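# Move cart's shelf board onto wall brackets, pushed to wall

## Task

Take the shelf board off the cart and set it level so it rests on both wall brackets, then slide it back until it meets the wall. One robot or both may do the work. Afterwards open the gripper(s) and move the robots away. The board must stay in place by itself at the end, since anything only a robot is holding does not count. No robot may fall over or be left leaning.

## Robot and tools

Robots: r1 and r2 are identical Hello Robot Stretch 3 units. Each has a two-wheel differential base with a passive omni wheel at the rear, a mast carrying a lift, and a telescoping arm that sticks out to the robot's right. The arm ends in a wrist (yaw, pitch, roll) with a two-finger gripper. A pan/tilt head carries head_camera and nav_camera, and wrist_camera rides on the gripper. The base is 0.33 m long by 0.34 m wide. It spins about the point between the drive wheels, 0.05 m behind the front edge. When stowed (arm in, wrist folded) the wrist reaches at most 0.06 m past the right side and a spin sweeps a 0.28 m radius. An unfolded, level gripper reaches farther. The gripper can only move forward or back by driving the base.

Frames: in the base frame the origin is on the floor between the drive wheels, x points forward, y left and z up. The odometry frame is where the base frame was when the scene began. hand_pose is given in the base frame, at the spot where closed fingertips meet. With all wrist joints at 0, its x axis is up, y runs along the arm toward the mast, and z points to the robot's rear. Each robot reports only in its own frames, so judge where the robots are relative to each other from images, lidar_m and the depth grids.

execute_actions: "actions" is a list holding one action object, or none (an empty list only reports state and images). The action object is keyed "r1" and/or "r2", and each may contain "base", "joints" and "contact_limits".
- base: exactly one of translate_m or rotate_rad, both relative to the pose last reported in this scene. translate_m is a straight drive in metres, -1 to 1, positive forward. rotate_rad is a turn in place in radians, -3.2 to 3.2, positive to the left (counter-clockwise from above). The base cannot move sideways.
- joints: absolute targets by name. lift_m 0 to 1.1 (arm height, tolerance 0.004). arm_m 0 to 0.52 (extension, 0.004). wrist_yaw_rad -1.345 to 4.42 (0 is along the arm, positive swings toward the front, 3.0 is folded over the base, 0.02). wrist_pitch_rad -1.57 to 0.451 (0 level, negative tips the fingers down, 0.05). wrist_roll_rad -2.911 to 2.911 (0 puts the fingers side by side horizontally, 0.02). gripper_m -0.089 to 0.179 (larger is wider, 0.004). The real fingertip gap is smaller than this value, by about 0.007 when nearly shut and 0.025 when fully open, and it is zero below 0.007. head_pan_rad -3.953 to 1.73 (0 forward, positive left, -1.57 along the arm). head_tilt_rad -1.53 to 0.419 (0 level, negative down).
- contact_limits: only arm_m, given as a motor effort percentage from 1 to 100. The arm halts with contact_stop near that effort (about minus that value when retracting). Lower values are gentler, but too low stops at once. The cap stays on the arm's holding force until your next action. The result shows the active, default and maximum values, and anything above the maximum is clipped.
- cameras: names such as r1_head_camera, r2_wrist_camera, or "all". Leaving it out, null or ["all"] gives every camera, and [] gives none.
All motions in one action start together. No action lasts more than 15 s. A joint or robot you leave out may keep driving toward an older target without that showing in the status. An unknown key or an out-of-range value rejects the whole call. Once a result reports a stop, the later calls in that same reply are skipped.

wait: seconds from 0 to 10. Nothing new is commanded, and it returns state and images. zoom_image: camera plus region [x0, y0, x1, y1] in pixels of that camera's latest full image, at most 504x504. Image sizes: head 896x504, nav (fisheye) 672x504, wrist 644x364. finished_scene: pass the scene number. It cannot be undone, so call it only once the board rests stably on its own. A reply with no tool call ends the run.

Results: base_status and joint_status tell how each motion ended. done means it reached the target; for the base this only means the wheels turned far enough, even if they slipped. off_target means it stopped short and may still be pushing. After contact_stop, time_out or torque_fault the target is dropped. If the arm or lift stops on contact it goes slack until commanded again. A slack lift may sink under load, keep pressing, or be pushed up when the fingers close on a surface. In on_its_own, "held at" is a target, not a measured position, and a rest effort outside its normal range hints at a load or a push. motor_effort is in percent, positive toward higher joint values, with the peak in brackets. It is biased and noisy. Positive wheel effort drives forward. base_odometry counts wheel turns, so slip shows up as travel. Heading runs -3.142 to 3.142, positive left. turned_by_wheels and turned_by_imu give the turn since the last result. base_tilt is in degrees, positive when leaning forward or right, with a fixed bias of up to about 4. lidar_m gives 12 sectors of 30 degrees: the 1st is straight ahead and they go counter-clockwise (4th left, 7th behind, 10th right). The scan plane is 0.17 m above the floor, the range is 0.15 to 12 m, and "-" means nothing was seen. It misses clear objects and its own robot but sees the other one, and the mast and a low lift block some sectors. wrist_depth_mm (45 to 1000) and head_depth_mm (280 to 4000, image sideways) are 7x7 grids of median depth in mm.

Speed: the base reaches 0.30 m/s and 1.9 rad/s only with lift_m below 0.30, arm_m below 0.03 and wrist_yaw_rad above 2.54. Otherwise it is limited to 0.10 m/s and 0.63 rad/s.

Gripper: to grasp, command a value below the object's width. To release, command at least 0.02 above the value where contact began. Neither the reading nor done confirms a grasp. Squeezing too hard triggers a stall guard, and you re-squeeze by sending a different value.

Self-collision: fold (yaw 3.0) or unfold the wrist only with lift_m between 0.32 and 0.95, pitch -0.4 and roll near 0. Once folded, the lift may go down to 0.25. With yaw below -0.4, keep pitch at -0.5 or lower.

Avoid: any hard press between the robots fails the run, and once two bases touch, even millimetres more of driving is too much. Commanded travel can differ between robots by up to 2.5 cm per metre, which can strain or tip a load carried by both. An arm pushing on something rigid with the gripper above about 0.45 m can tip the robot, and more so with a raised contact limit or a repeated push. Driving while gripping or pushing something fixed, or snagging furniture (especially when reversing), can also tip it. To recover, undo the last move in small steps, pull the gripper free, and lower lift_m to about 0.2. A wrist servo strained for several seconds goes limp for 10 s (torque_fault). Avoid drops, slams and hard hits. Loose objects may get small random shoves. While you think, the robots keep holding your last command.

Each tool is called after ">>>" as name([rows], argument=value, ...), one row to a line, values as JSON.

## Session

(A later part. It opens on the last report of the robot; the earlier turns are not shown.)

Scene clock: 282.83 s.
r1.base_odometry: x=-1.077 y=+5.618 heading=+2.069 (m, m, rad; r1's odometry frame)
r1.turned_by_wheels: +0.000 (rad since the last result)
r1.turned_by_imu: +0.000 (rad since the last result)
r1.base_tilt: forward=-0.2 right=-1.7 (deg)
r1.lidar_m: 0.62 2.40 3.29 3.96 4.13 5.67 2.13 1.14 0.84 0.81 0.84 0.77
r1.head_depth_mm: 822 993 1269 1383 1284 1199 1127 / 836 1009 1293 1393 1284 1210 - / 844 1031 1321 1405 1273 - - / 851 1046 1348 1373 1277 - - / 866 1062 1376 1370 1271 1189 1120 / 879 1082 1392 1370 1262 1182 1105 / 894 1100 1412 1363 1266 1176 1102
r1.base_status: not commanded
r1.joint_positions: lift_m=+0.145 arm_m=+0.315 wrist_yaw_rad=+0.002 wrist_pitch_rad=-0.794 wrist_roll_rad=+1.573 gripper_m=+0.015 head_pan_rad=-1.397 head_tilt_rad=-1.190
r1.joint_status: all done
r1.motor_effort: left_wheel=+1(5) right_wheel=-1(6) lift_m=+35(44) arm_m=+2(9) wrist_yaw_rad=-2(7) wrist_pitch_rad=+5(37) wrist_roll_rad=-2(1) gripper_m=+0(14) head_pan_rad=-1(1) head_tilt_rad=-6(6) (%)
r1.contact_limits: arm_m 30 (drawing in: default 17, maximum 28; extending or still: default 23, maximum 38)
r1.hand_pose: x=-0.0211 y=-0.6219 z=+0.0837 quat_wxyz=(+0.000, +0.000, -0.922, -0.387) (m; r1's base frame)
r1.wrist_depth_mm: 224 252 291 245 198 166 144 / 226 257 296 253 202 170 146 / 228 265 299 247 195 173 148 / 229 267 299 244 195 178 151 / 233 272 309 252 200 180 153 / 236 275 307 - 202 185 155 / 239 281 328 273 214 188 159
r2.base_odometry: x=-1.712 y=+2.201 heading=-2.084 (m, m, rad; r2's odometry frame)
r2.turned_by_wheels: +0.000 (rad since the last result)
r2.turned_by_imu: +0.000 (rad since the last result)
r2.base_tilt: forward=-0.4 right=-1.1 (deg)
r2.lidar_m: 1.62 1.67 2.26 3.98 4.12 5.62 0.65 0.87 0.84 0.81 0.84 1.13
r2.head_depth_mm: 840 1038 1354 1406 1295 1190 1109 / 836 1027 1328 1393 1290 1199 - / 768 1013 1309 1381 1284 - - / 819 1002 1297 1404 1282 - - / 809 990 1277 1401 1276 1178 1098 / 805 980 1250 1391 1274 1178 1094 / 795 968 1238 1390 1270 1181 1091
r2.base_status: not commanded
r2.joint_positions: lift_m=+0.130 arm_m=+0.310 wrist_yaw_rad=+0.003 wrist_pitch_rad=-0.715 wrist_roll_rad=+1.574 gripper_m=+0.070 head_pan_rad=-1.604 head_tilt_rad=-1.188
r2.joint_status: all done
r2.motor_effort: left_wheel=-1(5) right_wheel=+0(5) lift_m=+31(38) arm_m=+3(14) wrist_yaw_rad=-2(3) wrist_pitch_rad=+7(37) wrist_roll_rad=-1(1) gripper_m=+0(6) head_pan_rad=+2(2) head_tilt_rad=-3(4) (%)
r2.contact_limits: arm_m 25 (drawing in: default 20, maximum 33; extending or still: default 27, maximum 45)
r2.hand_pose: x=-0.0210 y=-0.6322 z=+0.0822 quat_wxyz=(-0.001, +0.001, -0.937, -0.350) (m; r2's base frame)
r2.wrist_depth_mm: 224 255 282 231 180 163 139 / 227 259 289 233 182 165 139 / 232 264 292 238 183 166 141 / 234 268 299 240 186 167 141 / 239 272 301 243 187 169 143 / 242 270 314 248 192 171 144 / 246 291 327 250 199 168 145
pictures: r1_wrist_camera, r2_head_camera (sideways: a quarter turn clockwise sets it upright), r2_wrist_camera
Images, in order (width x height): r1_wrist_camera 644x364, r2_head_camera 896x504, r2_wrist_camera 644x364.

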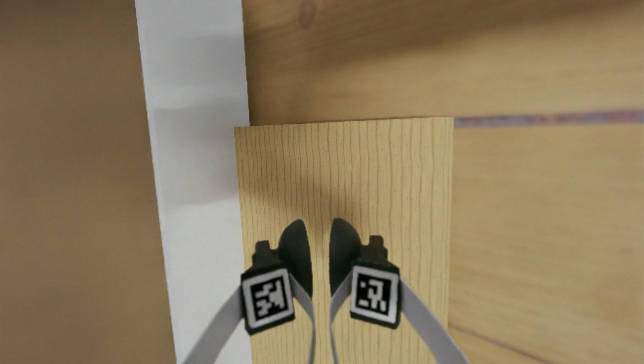

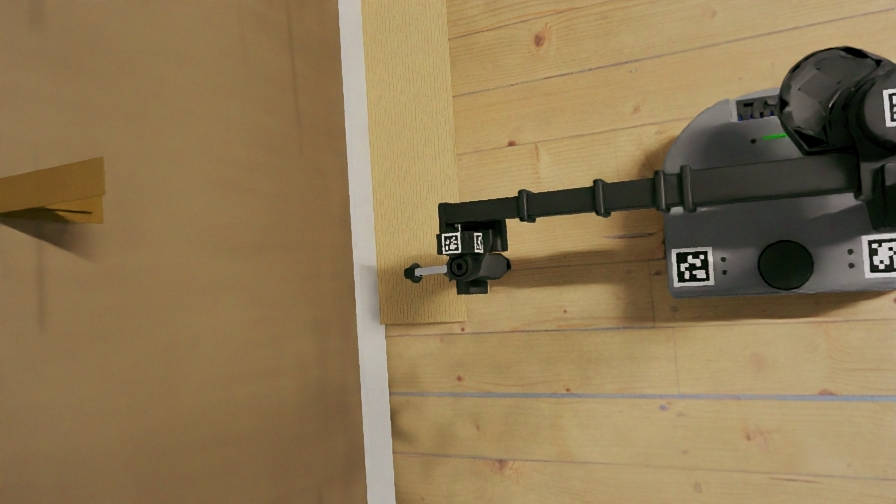

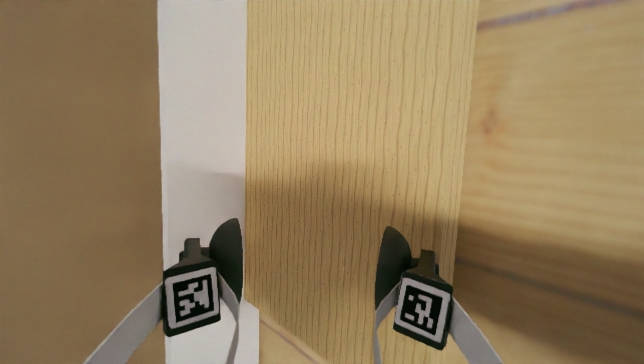

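>>> execute_actions([
  {"r1":{"joints":{"arm_m":0.2}},"r2":{"joints":{"arm_m":0.2}}},
], cameras=[])

>>> execute_actions([
  {"r1":{"joints":{"lift_m":0.08}},"r2":{"joints":{"lift_m":0.095}}},
], cameras=[])

>>> execute_actions([
  {"r1":{"joints":{"arm_m":0.30},"contact_limits":{"arm_m":30}}},
], cameras=[])

>>> execute_actions([
  {"r1":{"joints":{"arm_m":0.312,"lift_m":0.115},"contact_limits":{"arm_m":30}}},
], cameras=[])

>>> execute_actions([
  {"r2":{"joints":{"arm_m":0.31},"contact_limits":{"arm_m":22}}},
], cameras=["r1_wrist_camera","r2_wrist_camera"])

>>> execute_actions([
  {"r2":{"joints":{"gripper_m":-0.03}}},
], cameras=["r1_wrist_camera","r2_wrist_camera"])

Scene clock: 288.37 s.
r1.base_odometry: x=-1.077 y=+5.618 heading=+2.069 (m, m, rad; r1's odometry frame)
r1.turned_by_wheels: +0.000 (rad since the last result)
r1.turned_by_imu: +0.001 (rad since the last result)
r1.base_tilt: forward=-0.1 right=-1.6 (deg)
r1.lidar_m: 0.62 2.39 3.29 3.96 4.12 5.65 2.12 1.14 0.84 0.81 0.84 0.71
r1.head_depth_mm: 823 993 1264 1392 1286 1199 1118 / 829 1010 1288 1382 1275 1204 - / 843 1031 1314 1379 1266 - - / 853 1047 1357 1369 1267 - - / 865 1067 1379 1372 1268 1189 1111 / 881 1087 1390 1361 1273 1184 1104 / 896 1106 1411 1352 1266 1176 1106
r1.base_status: not commanded
r1.joint_positions: lift_m=+0.145 arm_m=+0.200 wrist_yaw_rad=+0.002 wrist_pitch_rad=-0.793 wrist_roll_rad=+1.573 gripper_m=+0.015 head_pan_rad=-1.397 head_tilt_rad=-1.190
r1.joint_status: all done
r1.motor_effort: left_wheel=+1(1) right_wheel=-1(1) lift_m=+35(35) arm_m=-3(3) wrist_yaw_rad=-2(3) wrist_pitch_rad=+5(5) wrist_roll_rad=-1(2) gripper_m=+0(0) head_pan_rad=-2(1) head_tilt_rad=-6(6) (%)
r1.hand_pose: x=-0.0212 y=-0.5078 z=+0.0838 quat_wxyz=(+0.000, +0.000, -0.922, -0.386) (m; r1's base frame)
r1.wrist_depth_mm: 309 348 324 247 199 168 144 / 312 353 338 255 204 171 146 / 316 355 328 260 208 174 148 / 322 352 329 263 213 177 151 / 323 365 353 274 219 181 154 / 329 369 398 - 214 184 155 / 331 382 363 289 237 188 158
r2.base_odometry: x=-1.712 y=+2.201 heading=-2.084 (m, m, rad; r2's odometry frame)
r2.turned_by_wheels: +0.000 (rad since the last result)
r2.turned_by_imu: +0.001 (rad since the last result)
r2.base_tilt: forward=-0.5 right=-1.1 (deg)
r2.lidar_m: 1.61 1.67 2.27 3.97 4.12 5.59 0.65 0.80 0.84 0.81 0.84 1.13
r2.head_depth_mm: 842 1043 1352 1408 1280 1193 1107 / 835 1026 1328 1392 1285 1201 - / 766 1016 1317 1383 1281 - - / 818 1004 1288 1374 1274 - - / 812 993 1272 1396 1274 1181 1095 / 804 979 1253 1392 1272 1179 1094 / 795 973 1234 1386 1275 1184 1088
r2.base_status: not commanded
r2.joint_positions: lift_m=+0.130 arm_m=+0.200 wrist_yaw_rad=+0.002 wrist_pitch_rad=-0.714 wrist_roll_rad=+1.574 gripper_m=+0.070 head_pan_rad=-1.604 head_tilt_rad=-1.188
r2.joint_status: all done
r2.motor_effort: left_wheel=+0(1) right_wheel=+0(0) lift_m=+30(30) arm_m=-3(3) wrist_yaw_rad=-2(2) wrist_pitch_rad=+7(7) wrist_roll_rad=-1(1) gripper_m=+1(0) head_pan_rad=+2(2) head_tilt_rad=-4(4) (%)
r2.hand_pose: x=-0.0211 y=-0.5230 z=+0.0824 quat_wxyz=(-0.001, +0.000, -0.937, -0.350) (m; r2's base frame)
r2.wrist_depth_mm: 306 338 323 244 200 164 139 / 308 348 329 249 202 165 140 / 313 354 337 253 204 167 141 / 318 359 344 257 207 168 142 / 322 364 328 262 205 169 143 / 329 366 317 266 197 171 144 / 333 382 385 275 221 168 145
pictures: none
No camera images: the call's "cameras" was empty. Leave "cameras" out to get every camera's image.

Scene clock: 289.80 s.
r1.base_odometry: x=-1.077 y=+5.618 heading=+2.069 (m, m, rad; r1's odometry frame)
r1.turned_by_wheels: +0.000 (rad since the last result)
r1.turned_by_imu: +0.000 (rad since the last result)
r1.base_tilt: forward=-0.1 right=-1.6 (deg)
r1.lidar_m: 0.62 2.40 3.30 3.96 4.11 5.66 2.12 1.14 0.84 0.81 0.84 0.69
r1.head_depth_mm: 823 998 1272 1393 1291 1204 1120 / 835 1003 1296 1389 1278 1207 - / 844 1026 1325 1371 1263 - - / 853 1045 1354 1371 1265 - - / 866 1068 1384 1365 1275 1179 1117 / 882 1080 1392 1364 1278 1184 1104 / 894 1102 1416 1357 1264 1177 1101
r1.base_status: not commanded
r1.joint_positions: lift_m=+0.080 arm_m=+0.200 wrist_yaw_rad=+0.002 wrist_pitch_rad=-0.769 wrist_roll_rad=+1.573 gripper_m=+0.015 head_pan_rad=-1.397 head_tilt_rad=-1.190
r1.joint_status: all done
r1.motor_effort: left_wheel=+1(1) right_wheel=+0(0) lift_m=+17(31) arm_m=-2(3) wrist_yaw_rad=-2(2) wrist_pitch_rad=-4(5) wrist_roll_rad=-2(1) gripper_m=+5(4) head_pan_rad=-1(1) head_tilt_rad=-6(5) (%)
r1.hand_pose: x=-0.0212 y=-0.5125 z=+0.0235 quat_wxyz=(+0.000, +0.000, -0.927, -0.375) (m; r1's base frame)
r1.wrist_depth_mm: 300 324 232 173 138 115 98 / 298 330 239 177 141 117 99 / 305 335 228 182 144 119 101 / 314 334 227 188 147 121 103 / 316 340 239 189 151 124 105 / 324 351 273 - 149 127 107 / 325 358 246 207 164 129 109
r2.base_odometry: x=-1.712 y=+2.201 heading=-2.084 (m, m, rad; r2's odometry frame)
r2.turned_by_wheels: +0.000 (rad since the last result)
r2.turned_by_imu: +0.000 (rad since the last result)
r2.base_tilt: forward=-0.5 right=-1.1 (deg)
r2.lidar_m: 1.62 1.67 2.27 3.96 4.11 5.61 0.65 0.76 0.85 0.81 0.84 1.13
r2.head_depth_mm: 843 1036 1350 1399 1287 1192 1105 / 836 1029 1337 1409 1286 1203 - / 770 1016 1312 1368 1298 - - / 818 1002 1290 1384 1258 - - / 812 991 1273 1402 1277 1183 1098 / 805 977 1257 1392 1275 1181 1093 / 795 966 1238 1398 1276 1183 1092
r2.base_status: not commanded
r2.joint_positions: lift_m=+0.095 arm_m=+0.200 wrist_yaw_rad=+0.002 wrist_pitch_rad=-0.707 wrist_roll_rad=+1.574 gripper_m=+0.070 head_pan_rad=-1.604 head_tilt_rad=-1.188
r2.joint_status: all done
r2.motor_effort: left_wheel=+0(0) right_wheel=+0(0) lift_m=+22(28) arm_m=-3(3) wrist_yaw_rad=-2(3) wrist_pitch_rad=+3(7) wrist_roll_rad=-1(1) gripper_m=+2(2) head_pan_rad=+3(2) head_tilt_rad=-5(5) (%)
r2.hand_pose: x=-0.0211 y=-0.5243 z=+0.0490 quat_wxyz=(-0.001, +0.000, -0.938, -0.346) (m; r2's base frame)
r2.wrist_depth_mm: 302 335 260 211 163 134 113 / 307 344 264 213 165 134 114 / 313 349 270 216 167 136 114 / 318 354 275 219 169 137 115 / 322 361 264 222 168 138 116 / 328 357 254 225 - 139 117 / 334 380 315 229 180 137 118
pictures: none
No camera images: the call's "cameras" was empty. Leave "cameras" out to get every camera's image.

Scene clock: 291.77 s.
r1.base_odometry: x=-1.077 y=+5.618 heading=+2.069 (m, m, rad; r1's odometry frame)
r1.turned_by_wheels: +0.000 (rad since the last result)
r1.turned_by_imu: -0.001 (rad since the last result)
r1.base_tilt: forward=-1.0 right=-3.1 (deg)
r1.lidar_m: 0.62 2.40 3.28 3.93 4.11 5.66 2.12 1.14 0.84 0.81 0.84 0.72
r1.head_depth_mm: 848 1012 1277 1417 1284 1198 1110 / 852 1025 1302 1403 1300 1213 - / 862 1043 1332 1431 1294 - - / 872 1060 1351 1393 1287 - - / 889 1078 1378 1390 1282 1192 1115 / 900 1101 1415 1389 1282 1189 1103 / 911 1116 1414 1391 1284 1190 1107
r1.base_status: not commanded
r1.joint_positions: lift_m=+0.081 arm_m=+0.298 wrist_yaw_rad=+0.003 wrist_pitch_rad=-0.871 wrist_roll_rad=+1.573 gripper_m=+0.015 head_pan_rad=-1.397 head_tilt_rad=-1.190
r1.joint_status: all done
r1.on_its_own: arm_m is at rest, and its effort (+15) is outside its rest range (-14 to +14); wrist_pitch_rad is at rest, and its effort (+34) is outside its rest range (-20 to +32)
r1.motor_effort: left_wheel=-1(6) right_wheel=+0(1) lift_m=+7(17) arm_m=+15(15) wrist_yaw_rad=-3(3) wrist_pitch_rad=+34(35) wrist_roll_rad=-1(1) gripper_m=-2(5) head_pan_rad=-1(2) head_tilt_rad=-6(6) (%)
r1.contact_limits: arm_m 30 (drawing in: default 17, maximum 28; extending or still: default 23, maximum 38)
r1.hand_pose: x=-0.0211 y=-0.5896 z=+0.0080 quat_wxyz=(+0.000, +0.000, -0.907, -0.422) (m; r1's base frame)
r1.wrist_depth_mm: 235 268 220 172 142 121 105 / 241 272 227 178 145 123 106 / 243 271 218 173 149 126 109 / 248 275 218 173 154 129 111 / 250 282 232 175 156 132 113 / 254 290 257 178 155 135 116 / 261 293 242 192 171 138 118
r2.base_odometry: x=-1.712 y=+2.201 heading=-2.084 (m, m, rad; r2's odometry frame)
r2.turned_by_wheels: +0.000 (rad since the last result)
r2.turned_by_imu: +0.000 (rad since the last result)
r2.base_tilt: forward=-0.5 right=-1.1 (deg)
r2.lidar_m: 1.62 1.67 2.26 3.96 4.12 5.59 0.66 0.80 0.85 0.81 0.84 1.13
r2.head_depth_mm: 843 1037 1351 1406 1290 1195 1104 / 835 1026 1323 1380 1293 1203 - / 769 1012 1309 1386 1297 - - / 816 1006 1296 1371 1247 - - / 807 990 1277 1397 1276 1181 1091 / 802 982 1259 1388 1275 1181 1093 / 794 968 1239 1388 1280 1174 1095
r2.base_status: not commanded
r2.joint_positions: lift_m=+0.095 arm_m=+0.200 wrist_yaw_rad=+0.002 wrist_pitch_rad=-0.707 wrist_roll_rad=+1.574 gripper_m=+0.070 head_pan_rad=-1.604 head_tilt_rad=-1.188
r2.joint_status: not commanded
r2.motor_effort: left_wheel=-1(1) right_wheel=+0(0) lift_m=+23(22) arm_m=-3(3) wrist_yaw_rad=-2(2) wrist_pitch_rad=+3(3) wrist_roll_rad=-1(1) gripper_m=+2(2) head_pan_rad=+2(2) head_tilt_rad=-5(4) (%)
r2.hand_pose: x=-0.0211 y=-0.5243 z=+0.0490 quat_wxyz=(-0.001, +0.000, -0.938, -0.346) (m; r2's base frame)
r2.wrist_depth_mm: 304 337 261 211 163 134 113 / 308 343 267 214 165 135 114 / 313 347 272 216 167 136 115 / 318 355 274 219 169 137 115 / 322 361 263 223 167 138 116 / 326 356 254 226 - 139 117 / 331 381 313 227 181 137 118
pictures: none
No camera images: the call's "cameras" was empty. Leave "cameras" out to get every camera's image.

Scene clock: 293.77 s.
r1.base_odometry: x=-1.077 y=+5.618 heading=+2.069 (m, m, rad; r1's odometry frame)
r1.turned_by_wheels: +0.000 (rad since the last result)
r1.turned_by_imu: -0.001 (rad since the last result)
r1.base_tilt: forward=-0.1 right=-1.6 (deg)
r1.lidar_m: 0.62 2.40 3.29 3.96 4.13 5.66 2.13 1.14 0.83 0.81 0.83 0.69
r1.head_depth_mm: 823 997 1264 1391 1292 1194 1119 / 833 1015 1295 1382 1275 1211 - / 847 1032 1315 1397 1281 - - / 853 1048 1347 1382 1276 - - / 867 1065 1374 1368 1269 1188 1118 / 884 1087 1382 1361 1268 1182 1105 / 893 1098 1407 1361 1261 1182 1107
r1.base_status: not commanded
r1.joint_positions: lift_m=+0.115 arm_m=+0.311 wrist_yaw_rad=+0.007 wrist_pitch_rad=-0.878 wrist_roll_rad=+1.573 gripper_m=+0.015 head_pan_rad=-1.397 head_tilt_rad=-1.190
r1.joint_status: all done
r1.on_its_own: wrist_pitch_rad is at rest, and its effort (+37) is outside its rest range (-20 to +32)
r1.motor_effort: left_wheel=+5(14) right_wheel=-6(14) lift_m=+33(36) arm_m=+7(16) wrist_yaw_rad=-7(6) wrist_pitch_rad=+37(49) wrist_roll_rad=-2(1) gripper_m=-12(12) head_pan_rad=-1(0) head_tilt_rad=-6(5) (%)
r1.contact_limits: arm_m 30 (drawing in: default 17, maximum 28; extending or still: default 23, maximum 38)
r1.hand_pose: x=-0.0205 y=-0.6009 z=+0.0407 quat_wxyz=(+0.001, +0.003, -0.905, -0.426) (m; r1's base frame)
r1.wrist_depth_mm: 225 268 236 189 158 135 117 / 229 267 243 193 160 137 119 / 235 271 235 185 165 140 121 / 238 274 234 182 168 144 124 / 244 276 247 185 169 146 126 / 248 281 270 187 167 148 128 / 251 285 253 200 186 150 131
r2.base_odometry: x=-1.712 y=+2.201 heading=-2.084 (m, m, rad; r2's odometry frame)
r2.turned_by_wheels: +0.000 (rad since the last result)
r2.turned_by_imu: +0.000 (rad since the last result)
r2.base_tilt: forward=-0.4 right=-1.1 (deg)
r2.lidar_m: 1.62 1.67 2.27 3.97 4.12 5.59 0.65 0.82 0.85 0.81 0.83 1.13
r2.head_depth_mm: 843 1038 1345 1399 1294 1190 1103 / 835 1031 1328 1385 1289 1203 - / 765 1009 1310 1387 1296 - - / 816 1006 1281 1386 1249 - - / 808 994 1273 1388 1286 1180 1098 / 801 979 1249 1386 1281 1179 1098 / 794 970 1245 1386 1273 1182 1094
r2.base_status: not commanded
r2.joint_positions: lift_m=+0.095 arm_m=+0.200 wrist_yaw_rad=+0.002 wrist_pitch_rad=-0.707 wrist_roll_rad=+1.574 gripper_m=+0.070 head_pan_rad=-1.604 head_tilt_rad=-1.188
r2.joint_status: not commanded
r2.motor_effort: left_wheel=+0(0) right_wheel=+1(0) lift_m=+23(22) arm_m=-3(3) wrist_yaw_rad=-2(2) wrist_pitch_rad=+3(3) wrist_roll_rad=-1(1) gripper_m=+2(1) head_pan_rad=+2(2) head_tilt_rad=-4(4) (%)
r2.hand_pose: x=-0.0211 y=-0.5243 z=+0.0490 quat_wxyz=(-0.001, +0.000, -0.938, -0.346) (m; r2's base frame)
r2.wrist_depth_mm: 305 335 260 210 163 134 113 / 307 343 265 214 165 135 114 / 312 348 271 216 167 136 115 / 319 354 276 220 168 137 116 / 322 360 265 222 167 138 116 / 328 357 254 226 - 140 117 / 333 384 316 229 180 137 118
pictures: none
No camera images: the call's "cameras" was empty. Leave "cameras" out to get every camera's image.

Scene clock: 295.83 s.
r1.base_odometry: x=-1.077 y=+5.618 heading=+2.069 (m, m, rad; r1's odometry frame)
r1.turned_by_wheels: +0.000 (rad since the last result)
r1.turned_by_imu: +0.000 (rad since the last result)
r1.base_tilt: forward=-0.2 right=-1.7 (deg)
r1.lidar_m: 0.62 2.39 3.28 3.96 4.13 5.63 2.13 1.14 0.84 0.81 0.84 0.74
r1.head_depth_mm: 822 999 1260 1391 1281 1198 1121 / 838 1013 1294 1391 1279 1208 - / 846 1028 1313 1403 1285 - - / 854 1048 1342 1370 1271 - - / 866 1070 1387 1368 1265 1189 1111 / 881 1084 1380 1365 1273 1181 1103 / 894 1110 1400 1368 1256 1172 1099
r1.base_status: not commanded
r1.joint_positions: lift_m=+0.115 arm_m=+0.311 wrist_yaw_rad=+0.007 wrist_pitch_rad=-0.878 wrist_roll_rad=+1.573 gripper_m=+0.015 head_pan_rad=-1.397 head_tilt_rad=-1.190
r1.joint_status: not commanded
r1.on_its_own: wrist_pitch_rad is at rest, and its effort (+37) is outside its rest range (-20 to +32)
r1.motor_effort: left_wheel=+5(5) right_wheel=-6(6) lift_m=+33(33) arm_m=+7(7) wrist_yaw_rad=-7(6) wrist_pitch_rad=+37(37) wrist_roll_rad=-2(2) gripper_m=-11(11) head_pan_rad=-1(2) head_tilt_rad=-6(6) (%)
r1.hand_pose: x=-0.0205 y=-0.6009 z=+0.0407 quat_wxyz=(+0.001, +0.003, -0.905, -0.426) (m; r1's base frame)
r1.wrist_depth_mm: 227 265 235 189 158 135 118 / 231 267 244 194 160 137 120 / 235 269 235 185 164 141 122 / 239 274 233 182 169 143 124 / 241 278 245 185 169 147 126 / 247 282 270 188 166 149 129 / 250 283 256 200 185 150 131
r2.base_odometry: x=-1.712 y=+2.201 heading=-2.084 (m, m, rad; r2's odometry frame)
r2.turned_by_wheels: +0.000 (rad since the last result)
r2.turned_by_imu: -0.002 (rad since the last result)
r2.base_tilt: forward=-1.0 right=-1.9 (deg)
r2.lidar_m: 1.62 1.67 2.26 3.97 4.12 5.52 0.65 0.82 0.84 0.81 0.84 1.14
r2.head_depth_mm: 857 1047 1364 1417 1290 1185 1104 / 846 1041 1336 1399 1295 1203 - / 797 1028 1321 1402 1291 - - / 832 1014 1300 1431 1295 - - / 820 997 1279 1397 1286 1191 1098 / 816 991 1267 1414 1288 1186 1101 / 808 980 1238 1413 1276 1190 1103
r2.base_status: not commanded
r2.joint_positions: lift_m=+0.096 arm_m=+0.309 wrist_yaw_rad=+0.003 wrist_pitch_rad=-0.781 wrist_roll_rad=+1.574 gripper_m=+0.070 head_pan_rad=-1.604 head_tilt_rad=-1.188
r2.joint_status: all done
r2.on_its_own: wrist_pitch_rad is at rest, and its effort (+40) is outside its rest range (-20 to +32)
r2.motor_effort: left_wheel=-1(6) right_wheel=+1(1) lift_m=+2(22) arm_m=+14(16) wrist_yaw_rad=-3(4) wrist_pitch_rad=+40(40) wrist_roll_rad=-2(2) gripper_m=-3(3) head_pan_rad=+3(3) head_tilt_rad=-5(4) (%)
r2.contact_limits: arm_m 22 (drawing in: default 20, maximum 33; extending or still: default 27, maximum 45)
r2.hand_pose: x=-0.0209 y=-0.6184 z=+0.0370 quat_wxyz=(-0.001, +0.001, -0.925, -0.381) (m; r2's base frame)
r2.wrist_depth_mm: 233 255 244 182 156 137 117 / 236 259 249 185 161 138 118 / 240 265 257 188 163 140 119 / 244 269 261 191 166 141 120 / 247 273 255 196 168 143 121 / 251 270 247 198 171 144 123 / 254 293 288 202 177 142 124
pictures: r1_wrist_camera, r2_wrist_camera
Images, in order (width x height): r1_wrist_camera 644x364, r2_wrist_camera 644x364.

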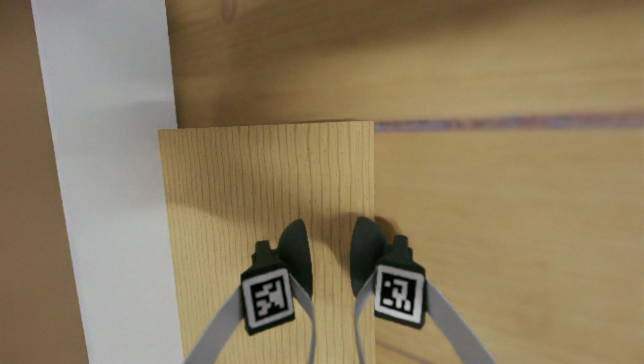

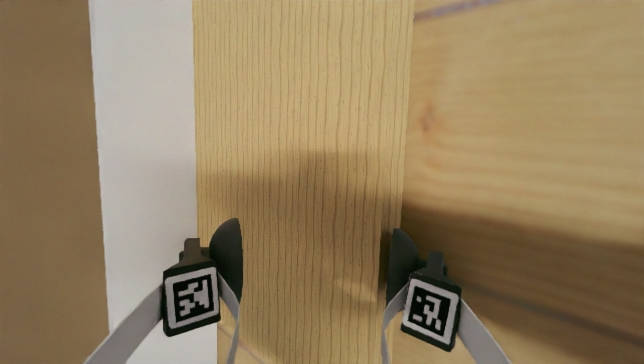

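Scene clock: 297.33 s.
r1.base_odometry: x=-1.077 y=+5.618 heading=+2.069 (m, m, rad; r1's odometry frame)
r1.turned_by_wheels: +0.000 (rad since the last result)
r1.turned_by_imu: +0.000 (rad since the last result)
r1.base_tilt: forward=-0.2 right=-1.7 (deg)
r1.lidar_m: 0.62 2.39 3.27 3.96 4.14 5.64 2.13 1.14 0.83 0.81 0.84 0.75
r1.head_depth_mm: 823 998 1270 1397 1282 1197 1120 / 836 1009 1290 1391 1284 1207 - / 842 1025 1314 1405 1274 - - / 853 1046 1352 1374 1276 - - / 868 1065 1379 1363 1267 1176 1108 / 879 1089 1396 1379 1271 1176 1107 / 887 1105 1407 1361 1262 1178 1098
r1.base_status: not commanded
r1.joint_positions: lift_m=+0.115 arm_m=+0.311 wrist_yaw_rad=+0.007 wrist_pitch_rad=-0.878 wrist_roll_rad=+1.573 gripper_m=+0.015 head_pan_rad=-1.397 head_tilt_rad=-1.190
r1.joint_status: not commanded
r1.on_its_own: wrist_pitch_rad is at rest, and its effort (+37) is outside its rest range (-20 to +32)
r1.motor_effort: left_wheel=+5(5) right_wheel=-6(6) lift_m=+33(33) arm_m=+7(8) wrist_yaw_rad=-6(6) wrist_pitch_rad=+37(37) wrist_roll_rad=-2(1) gripper_m=-12(12) head_pan_rad=-2(1) head_tilt_rad=-5(6) (%)
r1.hand_pose: x=-0.0205 y=-0.6009 z=+0.0407 quat_wxyz=(+0.001, +0.003, -0.905, -0.426) (m; r1's base frame)
r1.wrist_depth_mm: 228 267 234 188 157 134 118 / 231 267 245 193 161 138 120 / 236 271 235 186 164 140 122 / 239 273 232 181 168 143 124 / 243 278 247 184 170 146 126 / 249 281 269 188 167 150 129 / 249 286 253 199 185 150 131
r2.base_odometry: x=-1.712 y=+2.201 heading=-2.084 (m, m, rad; r2's odometry frame)
r2.turned_by_wheels: +0.000 (rad since the last result)
r2.turned_by_imu: +0.000 (rad since the last result)
r2.base_tilt: forward=-0.8 right=-1.6 (deg)
r2.lidar_m: 1.62 1.67 2.26 3.95 4.11 5.64 0.65 0.82 0.85 0.81 0.84 1.13
r2.head_depth_mm: 851 1047 1358 1414 1299 1186 1104 / 844 1029 1342 1390 1292 1201 - / 794 1024 1317 1390 1283 - - / 824 1008 1300 1421 1286 - - / 821 996 1274 1422 1284 1193 1096 / 812 983 1254 1408 1285 1182 1098 / 806 976 1241 1405 1283 1181 1094
r2.base_status: not commanded
r2.joint_positions: lift_m=+0.096 arm_m=+0.309 wrist_yaw_rad=+0.005 wrist_pitch_rad=-0.859 wrist_roll_rad=+1.574 gripper_m=-0.029 head_pan_rad=-1.604 head_tilt_rad=-1.188
r2.joint_status: all done
r2.on_its_own: wrist_pitch_rad is at rest, and its effort (+79) is outside its rest range (-20 to +32)
r2.motor_effort: left_wheel=-1(1) right_wheel=+1(1) lift_m=+3(3) arm_m=+14(14) wrist_yaw_rad=-3(4) wrist_pitch_rad=+79(81) wrist_roll_rad=-2(1) gripper_m=-21(100) head_pan_rad=+3(2) head_tilt_rad=-4(4) (%)
r2.hand_pose: x=-0.0208 y=-0.6024 z=+0.0247 quat_wxyz=(+0.000, +0.001, -0.909, -0.417) (m; r2's base frame)
r2.wrist_depth_mm: 231 257 202 164 149 127 110 / 235 262 207 166 152 128 111 / 239 266 212 170 153 129 112 / 242 273 216 173 155 131 114 / 247 279 223 175 157 133 115 / 254 285 238 - 155 135 116 / 257 295 222 183 163 136 117
pictures: r1_wrist_camera, r2_wrist_camera
Images, in order (width x height): r1_wrist_camera 644x364, r2_wrist_camera 644x364.

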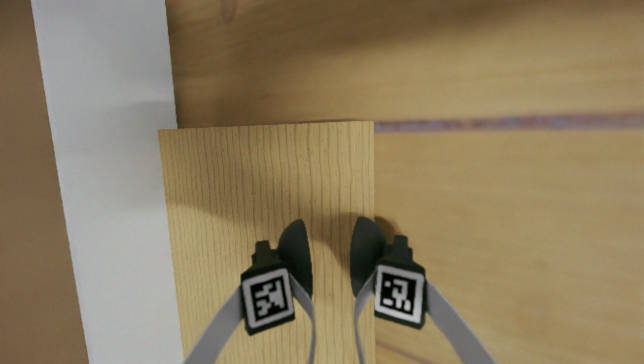

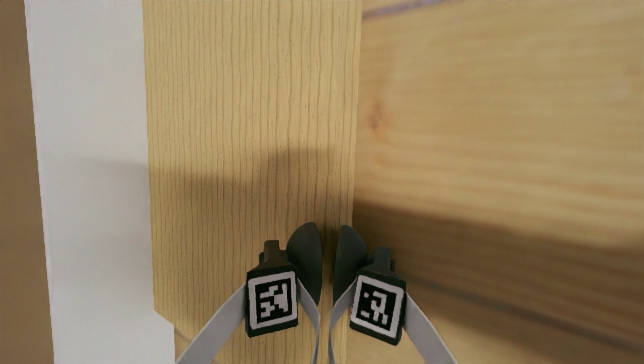

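>>> execute_actions([
  {"r1":{"joints":{"arm_m":0.2,"gripper_m":0.15}},"r2":{"joints":{"arm_m":0.2,"gripper_m":0.07,"wrist_pitch_rad":-0.45}}},
], cameras=[])

>>> execute_actions([
  {"r1":{"joints":{"lift_m":0.22,"wrist_pitch_rad":-1.2,"arm_m":0.32}},"r2":{"joints":{"lift_m":0.12}}},
], cameras=[])

>>> execute_actions([
  {"r1":{"joints":{"lift_m":0.165}}},
], cameras=["r1_wrist_camera","r1_head_camera","r2_nav_camera"])

Scene clock: 300.40 s.
r1.base_odometry: x=-1.077 y=+5.618 heading=+2.069 (m, m, rad; r1's odometry frame)
r1.turned_by_wheels: +0.000 (rad since the last result)
r1.turned_by_imu: +0.000 (rad since the last result)
r1.base_tilt: forward=-0.1 right=-1.7 (deg)
r1.lidar_m: 0.62 2.39 3.29 3.95 4.12 5.69 2.13 1.15 0.84 0.81 0.84 0.70
r1.head_depth_mm: 826 997 1264 1392 1285 1204 1119 / 832 1014 1290 1384 1291 1214 - / 840 1030 1321 1375 1267 - - / 853 1045 1347 1368 1257 - - / 868 1060 1373 1375 1270 1186 1113 / 882 1079 1385 1371 1268 1178 1104 / 893 1099 1405 1367 1269 1176 1101
r1.base_status: not commanded
r1.joint_positions: lift_m=+0.115 arm_m=+0.201 wrist_yaw_rad=+0.002 wrist_pitch_rad=-0.737 wrist_roll_rad=+1.573 gripper_m=+0.150 head_pan_rad=-1.397 head_tilt_rad=-1.190
r1.joint_status: all done
r1.motor_effort: left_wheel=+2(5) right_wheel=-1(6) lift_m=+32(33) arm_m=-4(8) wrist_yaw_rad=-2(6) wrist_pitch_rad=-16(37) wrist_roll_rad=-2(1) gripper_m=+9(100) head_pan_rad=-1(2) head_tilt_rad=-6(5) (%)
r1.hand_pose: x=-0.0212 y=-0.5189 z=+0.0633 quat_wxyz=(+0.000, +0.000, -0.933, -0.360) (m; r1's base frame)
r1.wrist_depth_mm: 305 332 309 226 179 147 125 / 308 339 324 235 183 150 127 / 311 346 323 236 187 153 129 / 312 349 311 242 192 156 131 / 316 351 327 250 197 155 133 / 325 - 343 255 201 - 136 / 317 374 361 262 207 167 135
r2.base_odometry: x=-1.712 y=+2.201 heading=-2.084 (m, m, rad; r2's odometry frame)
r2.turned_by_wheels: +0.000 (rad since the last result)
r2.turned_by_imu: -0.001 (rad since the last result)
r2.base_tilt: forward=-0.4 right=-1.1 (deg)
r2.lidar_m: 1.62 1.67 2.26 3.97 4.10 5.60 0.65 0.77 0.85 0.81 0.84 1.13
r2.head_depth_mm: 841 1043 1350 1412 1286 1201 1105 / 834 1029 1337 1387 1290 1202 - / 766 1015 1310 1383 1295 - - / 819 1005 1288 1395 1252 - - / 807 992 1271 1398 1277 1181 1100 / 805 983 1254 1393 1280 1178 1099 / 796 965 1232 1392 1271 1174 1086
r2.base_status: not commanded
r2.joint_positions: lift_m=+0.095 arm_m=+0.200 wrist_yaw_rad=+0.002 wrist_pitch_rad=-0.469 wrist_roll_rad=+1.574 gripper_m=+0.070 head_pan_rad=-1.604 head_tilt_rad=-1.188
r2.joint_status: all done
r2.motor_effort: left_wheel=+0(4) right_wheel=+0(4) lift_m=+28(30) arm_m=-3(15) wrist_yaw_rad=-2(8) wrist_pitch_rad=+9(100) wrist_roll_rad=-1(2) gripper_m=+1(89) head_pan_rad=+2(1) head_tilt_rad=-5(4) (%)
r2.hand_pose: x=-0.0210 y=-0.5629 z=+0.0962 quat_wxyz=(-0.001, +0.001, -0.973, -0.233) (m; r2's base frame)
r2.wrist_depth_mm: 293 322 352 294 212 168 135 / 296 330 360 298 216 168 135 / 303 333 365 300 221 169 136 / 308 338 372 301 224 170 137 / 310 346 386 308 221 171 137 / 316 345 406 309 209 171 138 / 321 363 396 346 238 167 138
pictures: none
No camera images: the call's "cameras" was empty. Leave "cameras" out to get every camera's image.

Scene clock: 302.53 s.
r1.base_odometry: x=-1.077 y=+5.618 heading=+2.069 (m, m, rad; r1's odometry frame)
r1.turned_by_wheels: +0.000 (rad since the last result)
r1.turned_by_imu: +0.000 (rad since the last result)
r1.base_tilt: forward=-0.2 right=-1.7 (deg)
r1.lidar_m: 0.62 2.39 3.29 3.95 4.13 5.63 2.13 1.14 0.84 0.81 0.84 0.77
r1.head_depth_mm: 825 1000 1276 1392 1286 1198 1131 / 832 1012 1288 1383 1280 1205 - / 845 1030 1322 1347 1279 - - / 849 1047 1351 1372 1277 - - / 869 1061 1370 1368 1266 1179 1109 / 879 1085 1383 1366 1266 1181 1101 / 895 1102 1400 1360 1259 1183 1099
r1.base_status: not commanded
r1.joint_positions: lift_m=+0.220 arm_m=+0.320 wrist_yaw_rad=+0.001 wrist_pitch_rad=-1.199 wrist_roll_rad=+1.573 gripper_m=+0.150 head_pan_rad=-1.397 head_tilt_rad=-1.190
r1.joint_status: all done
r1.motor_effort: left_wheel=+2(3) right_wheel=-1(2) lift_m=+35(38) arm_m=+3(5) wrist_yaw_rad=-2(2) wrist_pitch_rad=+0(40) wrist_roll_rad=-1(1) gripper_m=+0(17) head_pan_rad=-2(2) head_tilt_rad=-6(6) (%)
r1.hand_pose: x=-0.0214 y=-0.5351 z=+0.1109 quat_wxyz=(+0.000, +0.000, -0.826, -0.564) (m; r1's base frame)
r1.wrist_depth_mm: 281 314 280 254 233 214 199 / 285 320 287 262 240 219 203 / 284 317 290 265 243 223 207 / 288 319 282 270 249 228 210 / 286 324 294 277 256 230 214 / 289 - 300 281 261 - 217 / 284 345 310 289 267 244 218
r2.base_odometry: x=-1.712 y=+2.201 heading=-2.084 (m, m, rad; r2's odometry frame)
r2.turned_by_wheels: +0.000 (rad since the last result)
r2.turned_by_imu: +0.001 (rad since the last result)
r2.base_tilt: forward=-0.4 right=-1.1 (deg)
r2.lidar_m: 1.61 1.67 2.26 3.96 4.10 5.58 0.65 0.93 0.84 0.81 0.83 1.13
r2.head_depth_mm: 846 1041 1360 1411 1295 1185 1113 / 832 1026 1328 1381 1285 1201 - / 766 1017 1305 1387 1288 - - / 818 1001 1298 1396 1265 - - / 811 988 1271 1400 1288 1184 1102 / 801 977 1252 1403 1268 1180 1097 / 792 970 1240 1389 1275 1176 1089
r2.base_status: not commanded
r2.joint_positions: lift_m=+0.120 arm_m=+0.200 wrist_yaw_rad=+0.002 wrist_pitch_rad=-0.468 wrist_roll_rad=+1.574 gripper_m=+0.070 head_pan_rad=-1.604 head_tilt_rad=-1.188
r2.joint_status: all done
r2.motor_effort: left_wheel=+0(0) right_wheel=+0(0) lift_m=+31(30) arm_m=-3(3) wrist_yaw_rad=-2(2) wrist_pitch_rad=+9(10) wrist_roll_rad=-1(2) gripper_m=+1(1) head_pan_rad=+2(2) head_tilt_rad=-4(5) (%)
r2.hand_pose: x=-0.0210 y=-0.5630 z=+0.1213 quat_wxyz=(-0.001, +0.001, -0.973, -0.232) (m; r2's base frame)
r2.wrist_depth_mm: 295 323 358 343 232 193 156 / 296 327 365 347 234 196 156 / 301 334 370 349 238 196 156 / 307 340 382 354 240 197 157 / 312 346 382 357 241 197 157 / 316 342 401 374 241 198 158 / 323 363 405 402 254 192 159
pictures: none
No camera images: the call's "cameras" was empty. Leave "cameras" out to get every camera's image.

Scene clock: 303.87 s.
r1.base_odometry: x=-1.077 y=+5.618 heading=+2.069 (m, m, rad; r1's odometry frame)
r1.turned_by_wheels: +0.000 (rad since the last result)
r1.turned_by_imu: +0.000 (rad since the last result)
r1.base_tilt: forward=-0.1 right=-1.7 (deg)
r1.lidar_m: 0.62 2.40 3.30 3.96 4.13 5.63 2.12 1.14 0.84 0.81 0.83 0.77
r1.head_depth_mm: 823 999 1266 1398 1289 1192 1132 / 832 1011 1285 1380 1290 1206 - / 844 1032 1324 1413 1278 - - / 852 1047 1343 1380 1273 - - / 869 1066 1375 1366 1264 1177 1115 / 880 1077 1392 1364 1258 1180 1107 / 887 1105 1406 1362 1268 1180 1106
r1.base_status: not commanded
r1.joint_positions: lift_m=+0.165 arm_m=+0.320 wrist_yaw_rad=+0.001 wrist_pitch_rad=-1.199 wrist_roll_rad=+1.573 gripper_m=+0.150 head_pan_rad=-1.397 head_tilt_rad=-1.190
r1.joint_status: all done
r1.motor_effort: left_wheel=+2(2) right_wheel=-2(1) lift_m=+22(27) arm_m=+3(3) wrist_yaw_rad=-1(1) wrist_pitch_rad=+0(0) wrist_roll_rad=-1(1) gripper_m=+1(1) head_pan_rad=-2(2) head_tilt_rad=-6(6) (%)
r1.hand_pose: x=-0.0214 y=-0.5349 z=+0.0564 quat_wxyz=(+0.000, +0.000, -0.825, -0.565) (m; r1's base frame)
r1.wrist_depth_mm: 270 246 221 200 183 169 156 / 275 254 228 205 188 173 159 / 277 252 223 211 192 176 163 / 272 244 222 216 197 181 167 / 279 256 228 222 201 182 170 / 286 - 232 227 205 - 172 / 276 269 239 236 212 194 173
r2.base_odometry: x=-1.712 y=+2.201 heading=-2.084 (m, m, rad; r2's odometry frame)
r2.turned_by_wheels: +0.000 (rad since the last result)
r2.turned_by_imu: +0.000 (rad since the last result)
r2.base_tilt: forward=-0.5 right=-1.1 (deg)
r2.lidar_m: 1.61 1.67 2.26 3.98 4.11 5.55 0.65 0.85 0.85 0.81 0.83 1.13
r2.head_depth_mm: 841 1046 1359 1405 1289 1189 1116 / 837 1024 1340 1397 1287 1201 - / 769 1015 1309 1389 1293 - - / 822 1001 1297 1402 1263 - - / 812 988 1266 1397 1275 1181 1096 / 803 979 1251 1396 1282 1175 1096 / 794 968 1234 1395 1272 1176 1089
r2.base_status: not commanded
r2.joint_positions: lift_m=+0.120 arm_m=+0.200 wrist_yaw_rad=+0.002 wrist_pitch_rad=-0.468 wrist_roll_rad=+1.574 gripper_m=+0.070 head_pan_rad=-1.604 head_tilt_rad=-1.188
r2.joint_status: not commanded
r2.motor_effort: left_wheel=+0(0) right_wheel=+0(0) lift_m=+31(31) arm_m=-3(3) wrist_yaw_rad=-2(2) wrist_pitch_rad=+9(9) wrist_roll_rad=-2(2) gripper_m=+1(1) head_pan_rad=+3(1) head_tilt_rad=-4(4) (%)
r2.hand_pose: x=-0.0210 y=-0.5630 z=+0.1213 quat_wxyz=(-0.001, +0.001, -0.973, -0.232) (m; r2's base frame)
r2.wrist_depth_mm: 293 323 357 342 233 194 156 / 298 328 367 348 234 194 156 / 302 333 371 353 238 195 157 / 309 338 378 355 237 196 157 / 314 346 385 358 241 197 158 / 316 346 405 374 240 198 158 / 322 365 402 400 256 192 160
pictures: r1_head_camera (sideways: a quarter turn clockwise sets it upright), r1_wrist_camera, r2_nav_camera (sideways: a quarter turn counterclockwise sets it upright)
Images, in order (width x height): r1_head_camera 896x504, r1_wrist_camera 644x364, r2_nav_camera 672x504.

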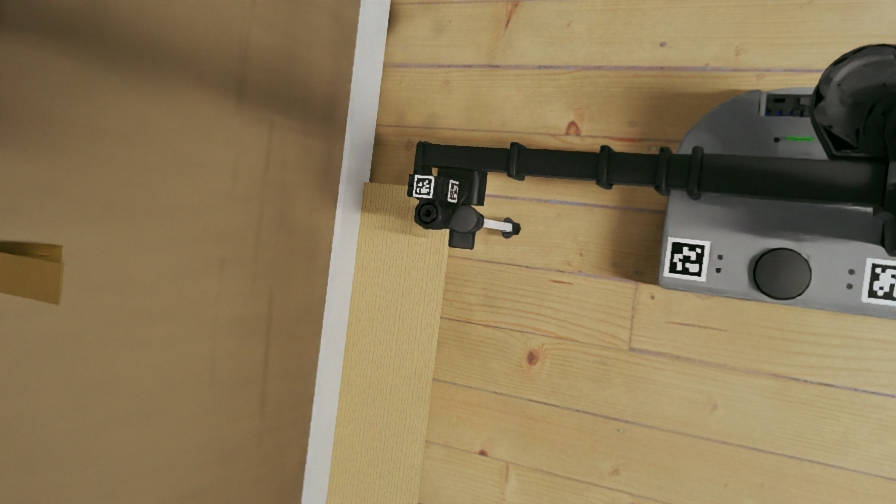

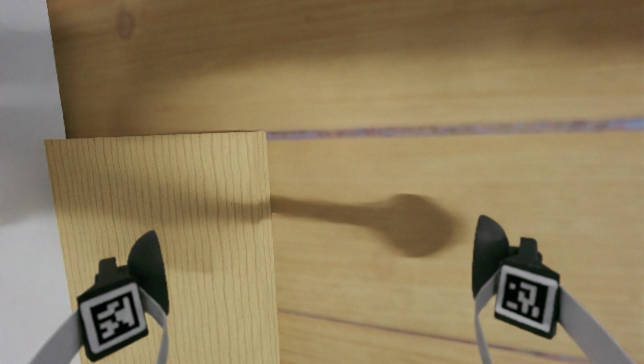

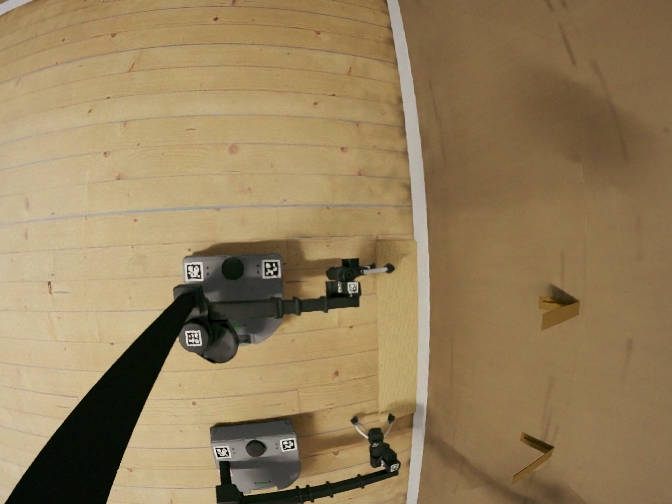

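>>> execute_actions([
  {"r1":{"joints":{"lift_m":0.145,"arm_m":0.45},"contact_limits":{"arm_m":16}}},
], cameras=["r1_wrist_camera","r1_head_camera","r2_nav_camera"])

Scene clock: 306.23 s.
r1.base_odometry: x=-1.077 y=+5.618 heading=+2.069 (m, m, rad; r1's odometry frame)
r1.turned_by_wheels: +0.000 (rad since the last result)
r1.turned_by_imu: +0.001 (rad since the last result)
r1.base_tilt: forward=-0.1 right=-1.7 (deg)
r1.lidar_m: 0.62 2.40 3.29 3.96 4.10 5.64 2.13 1.14 0.84 0.81 0.84 0.77
r1.head_depth_mm: 823 995 1263 1388 1283 1199 1131 / 831 1012 1293 1378 1291 1205 - / 842 1029 1266 1363 1266 - - / 856 1049 1355 1372 1278 - - / 870 1062 1378 1376 1269 1190 1111 / 877 1081 1375 1364 1267 1185 1106 / 889 1099 1409 1358 1262 1179 1095
r1.base_status: not commanded
r1.joint_positions: lift_m=+0.147 arm_m=+0.449 wrist_yaw_rad=+0.001 wrist_pitch_rad=-1.281 wrist_roll_rad=+1.573 gripper_m=+0.150 head_pan_rad=-1.397 head_tilt_rad=-1.190
r1.joint_status: lift_m contact_stop (moved -0.019 of -0.020); the others done
r1.on_its_own: lift_m is slack since a contact_stop, until your next command for it
r1.motor_effort: left_wheel=+1(1) right_wheel=+0(1) lift_m=+28(26) arm_m=+6(8) wrist_yaw_rad=-2(1) wrist_pitch_rad=+30(33) wrist_roll_rad=-2(1) gripper_m=-12(12) head_pan_rad=-1(1) head_tilt_rad=-5(6) (%)
r1.contact_limits: arm_m 16 (drawing in: default 17, maximum 28; extending or still: default 23, maximum 38)
r1.hand_pose: x=-0.0215 y=-0.6442 z=+0.0327 quat_wxyz=(+0.000, +0.000, -0.802, -0.598) (m; r1's base frame)
r1.wrist_depth_mm: 190 206 190 177 166 155 146 / 189 210 195 182 169 159 150 / 190 210 194 173 168 162 152 / 191 201 185 171 163 165 156 / 190 209 190 177 167 171 158 / 188 - 196 180 171 178 160 / - 219 201 186 176 180 168
r2.base_odometry: x=-1.712 y=+2.201 heading=-2.084 (m, m, rad; r2's odometry frame)
r2.turned_by_wheels: +0.000 (rad since the last result)
r2.turned_by_imu: +0.001 (rad since the last result)
r2.base_tilt: forward=-0.4 right=-1.1 (deg)
r2.lidar_m: 1.62 1.67 2.27 3.98 4.11 5.59 0.65 0.91 0.84 0.81 0.83 1.13
r2.head_depth_mm: 842 1043 1357 1403 1297 1185 1113 / 831 1027 1338 1393 1289 1198 - / 770 1014 1307 1387 1282 - - / 816 1006 1293 1404 1267 - - / 808 989 1271 1387 1277 1181 1095 / 805 982 1265 1387 1272 1179 1096 / 792 971 1243 1383 1269 1185 1089
r2.base_status: not commanded
r2.joint_positions: lift_m=+0.120 arm_m=+0.200 wrist_yaw_rad=+0.002 wrist_pitch_rad=-0.468 wrist_roll_rad=+1.574 gripper_m=+0.070 head_pan_rad=-1.604 head_tilt_rad=-1.188
r2.joint_status: not commanded
r2.motor_effort: left_wheel=+0(0) right_wheel=+0(0) lift_m=+31(31) arm_m=-3(3) wrist_yaw_rad=-1(1) wrist_pitch_rad=+9(9) wrist_roll_rad=-1(1) gripper_m=+1(1) head_pan_rad=+3(2) head_tilt_rad=-4(6) (%)
r2.hand_pose: x=-0.0210 y=-0.5630 z=+0.1213 quat_wxyz=(-0.001, +0.001, -0.973, -0.232) (m; r2's base frame)
r2.wrist_depth_mm: 294 322 359 345 232 194 155 / 299 327 365 348 234 195 157 / 300 331 370 351 237 195 157 / 307 338 383 353 240 196 157 / 312 346 388 357 241 197 158 / 316 344 401 368 241 199 158 / 320 366 405 402 255 192 159
pictures: r1_head_camera (sideways: a quarter turn clockwise sets it upright), r1_wrist_camera, r2_nav_camera (sideways: a quarter turn counterclockwise sets it upright)
Images, in order (width x height): r1_head_camera 896x504, r1_wrist_camera 644x364, r2_nav_camera 672x504.

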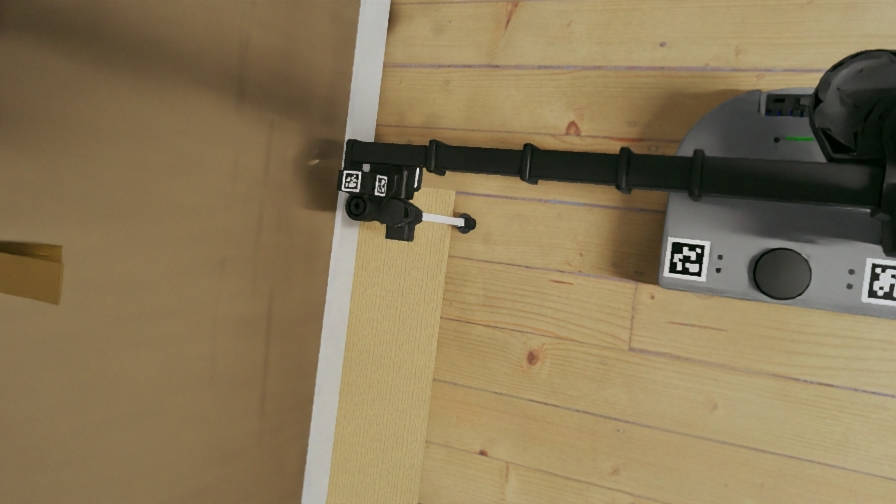

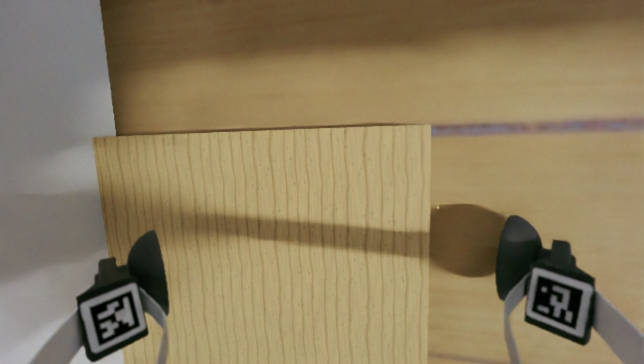

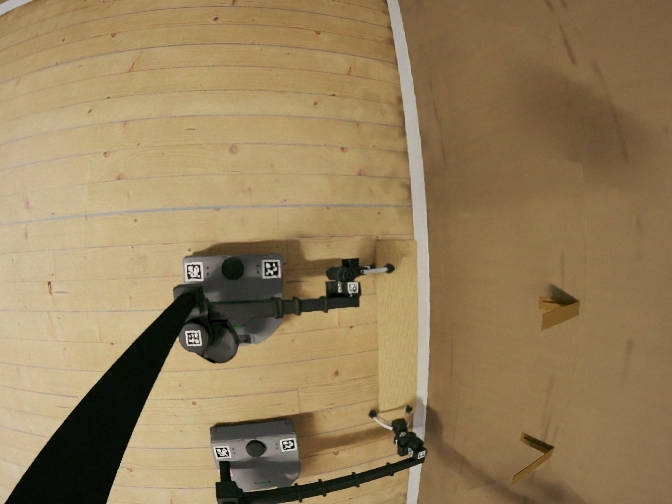

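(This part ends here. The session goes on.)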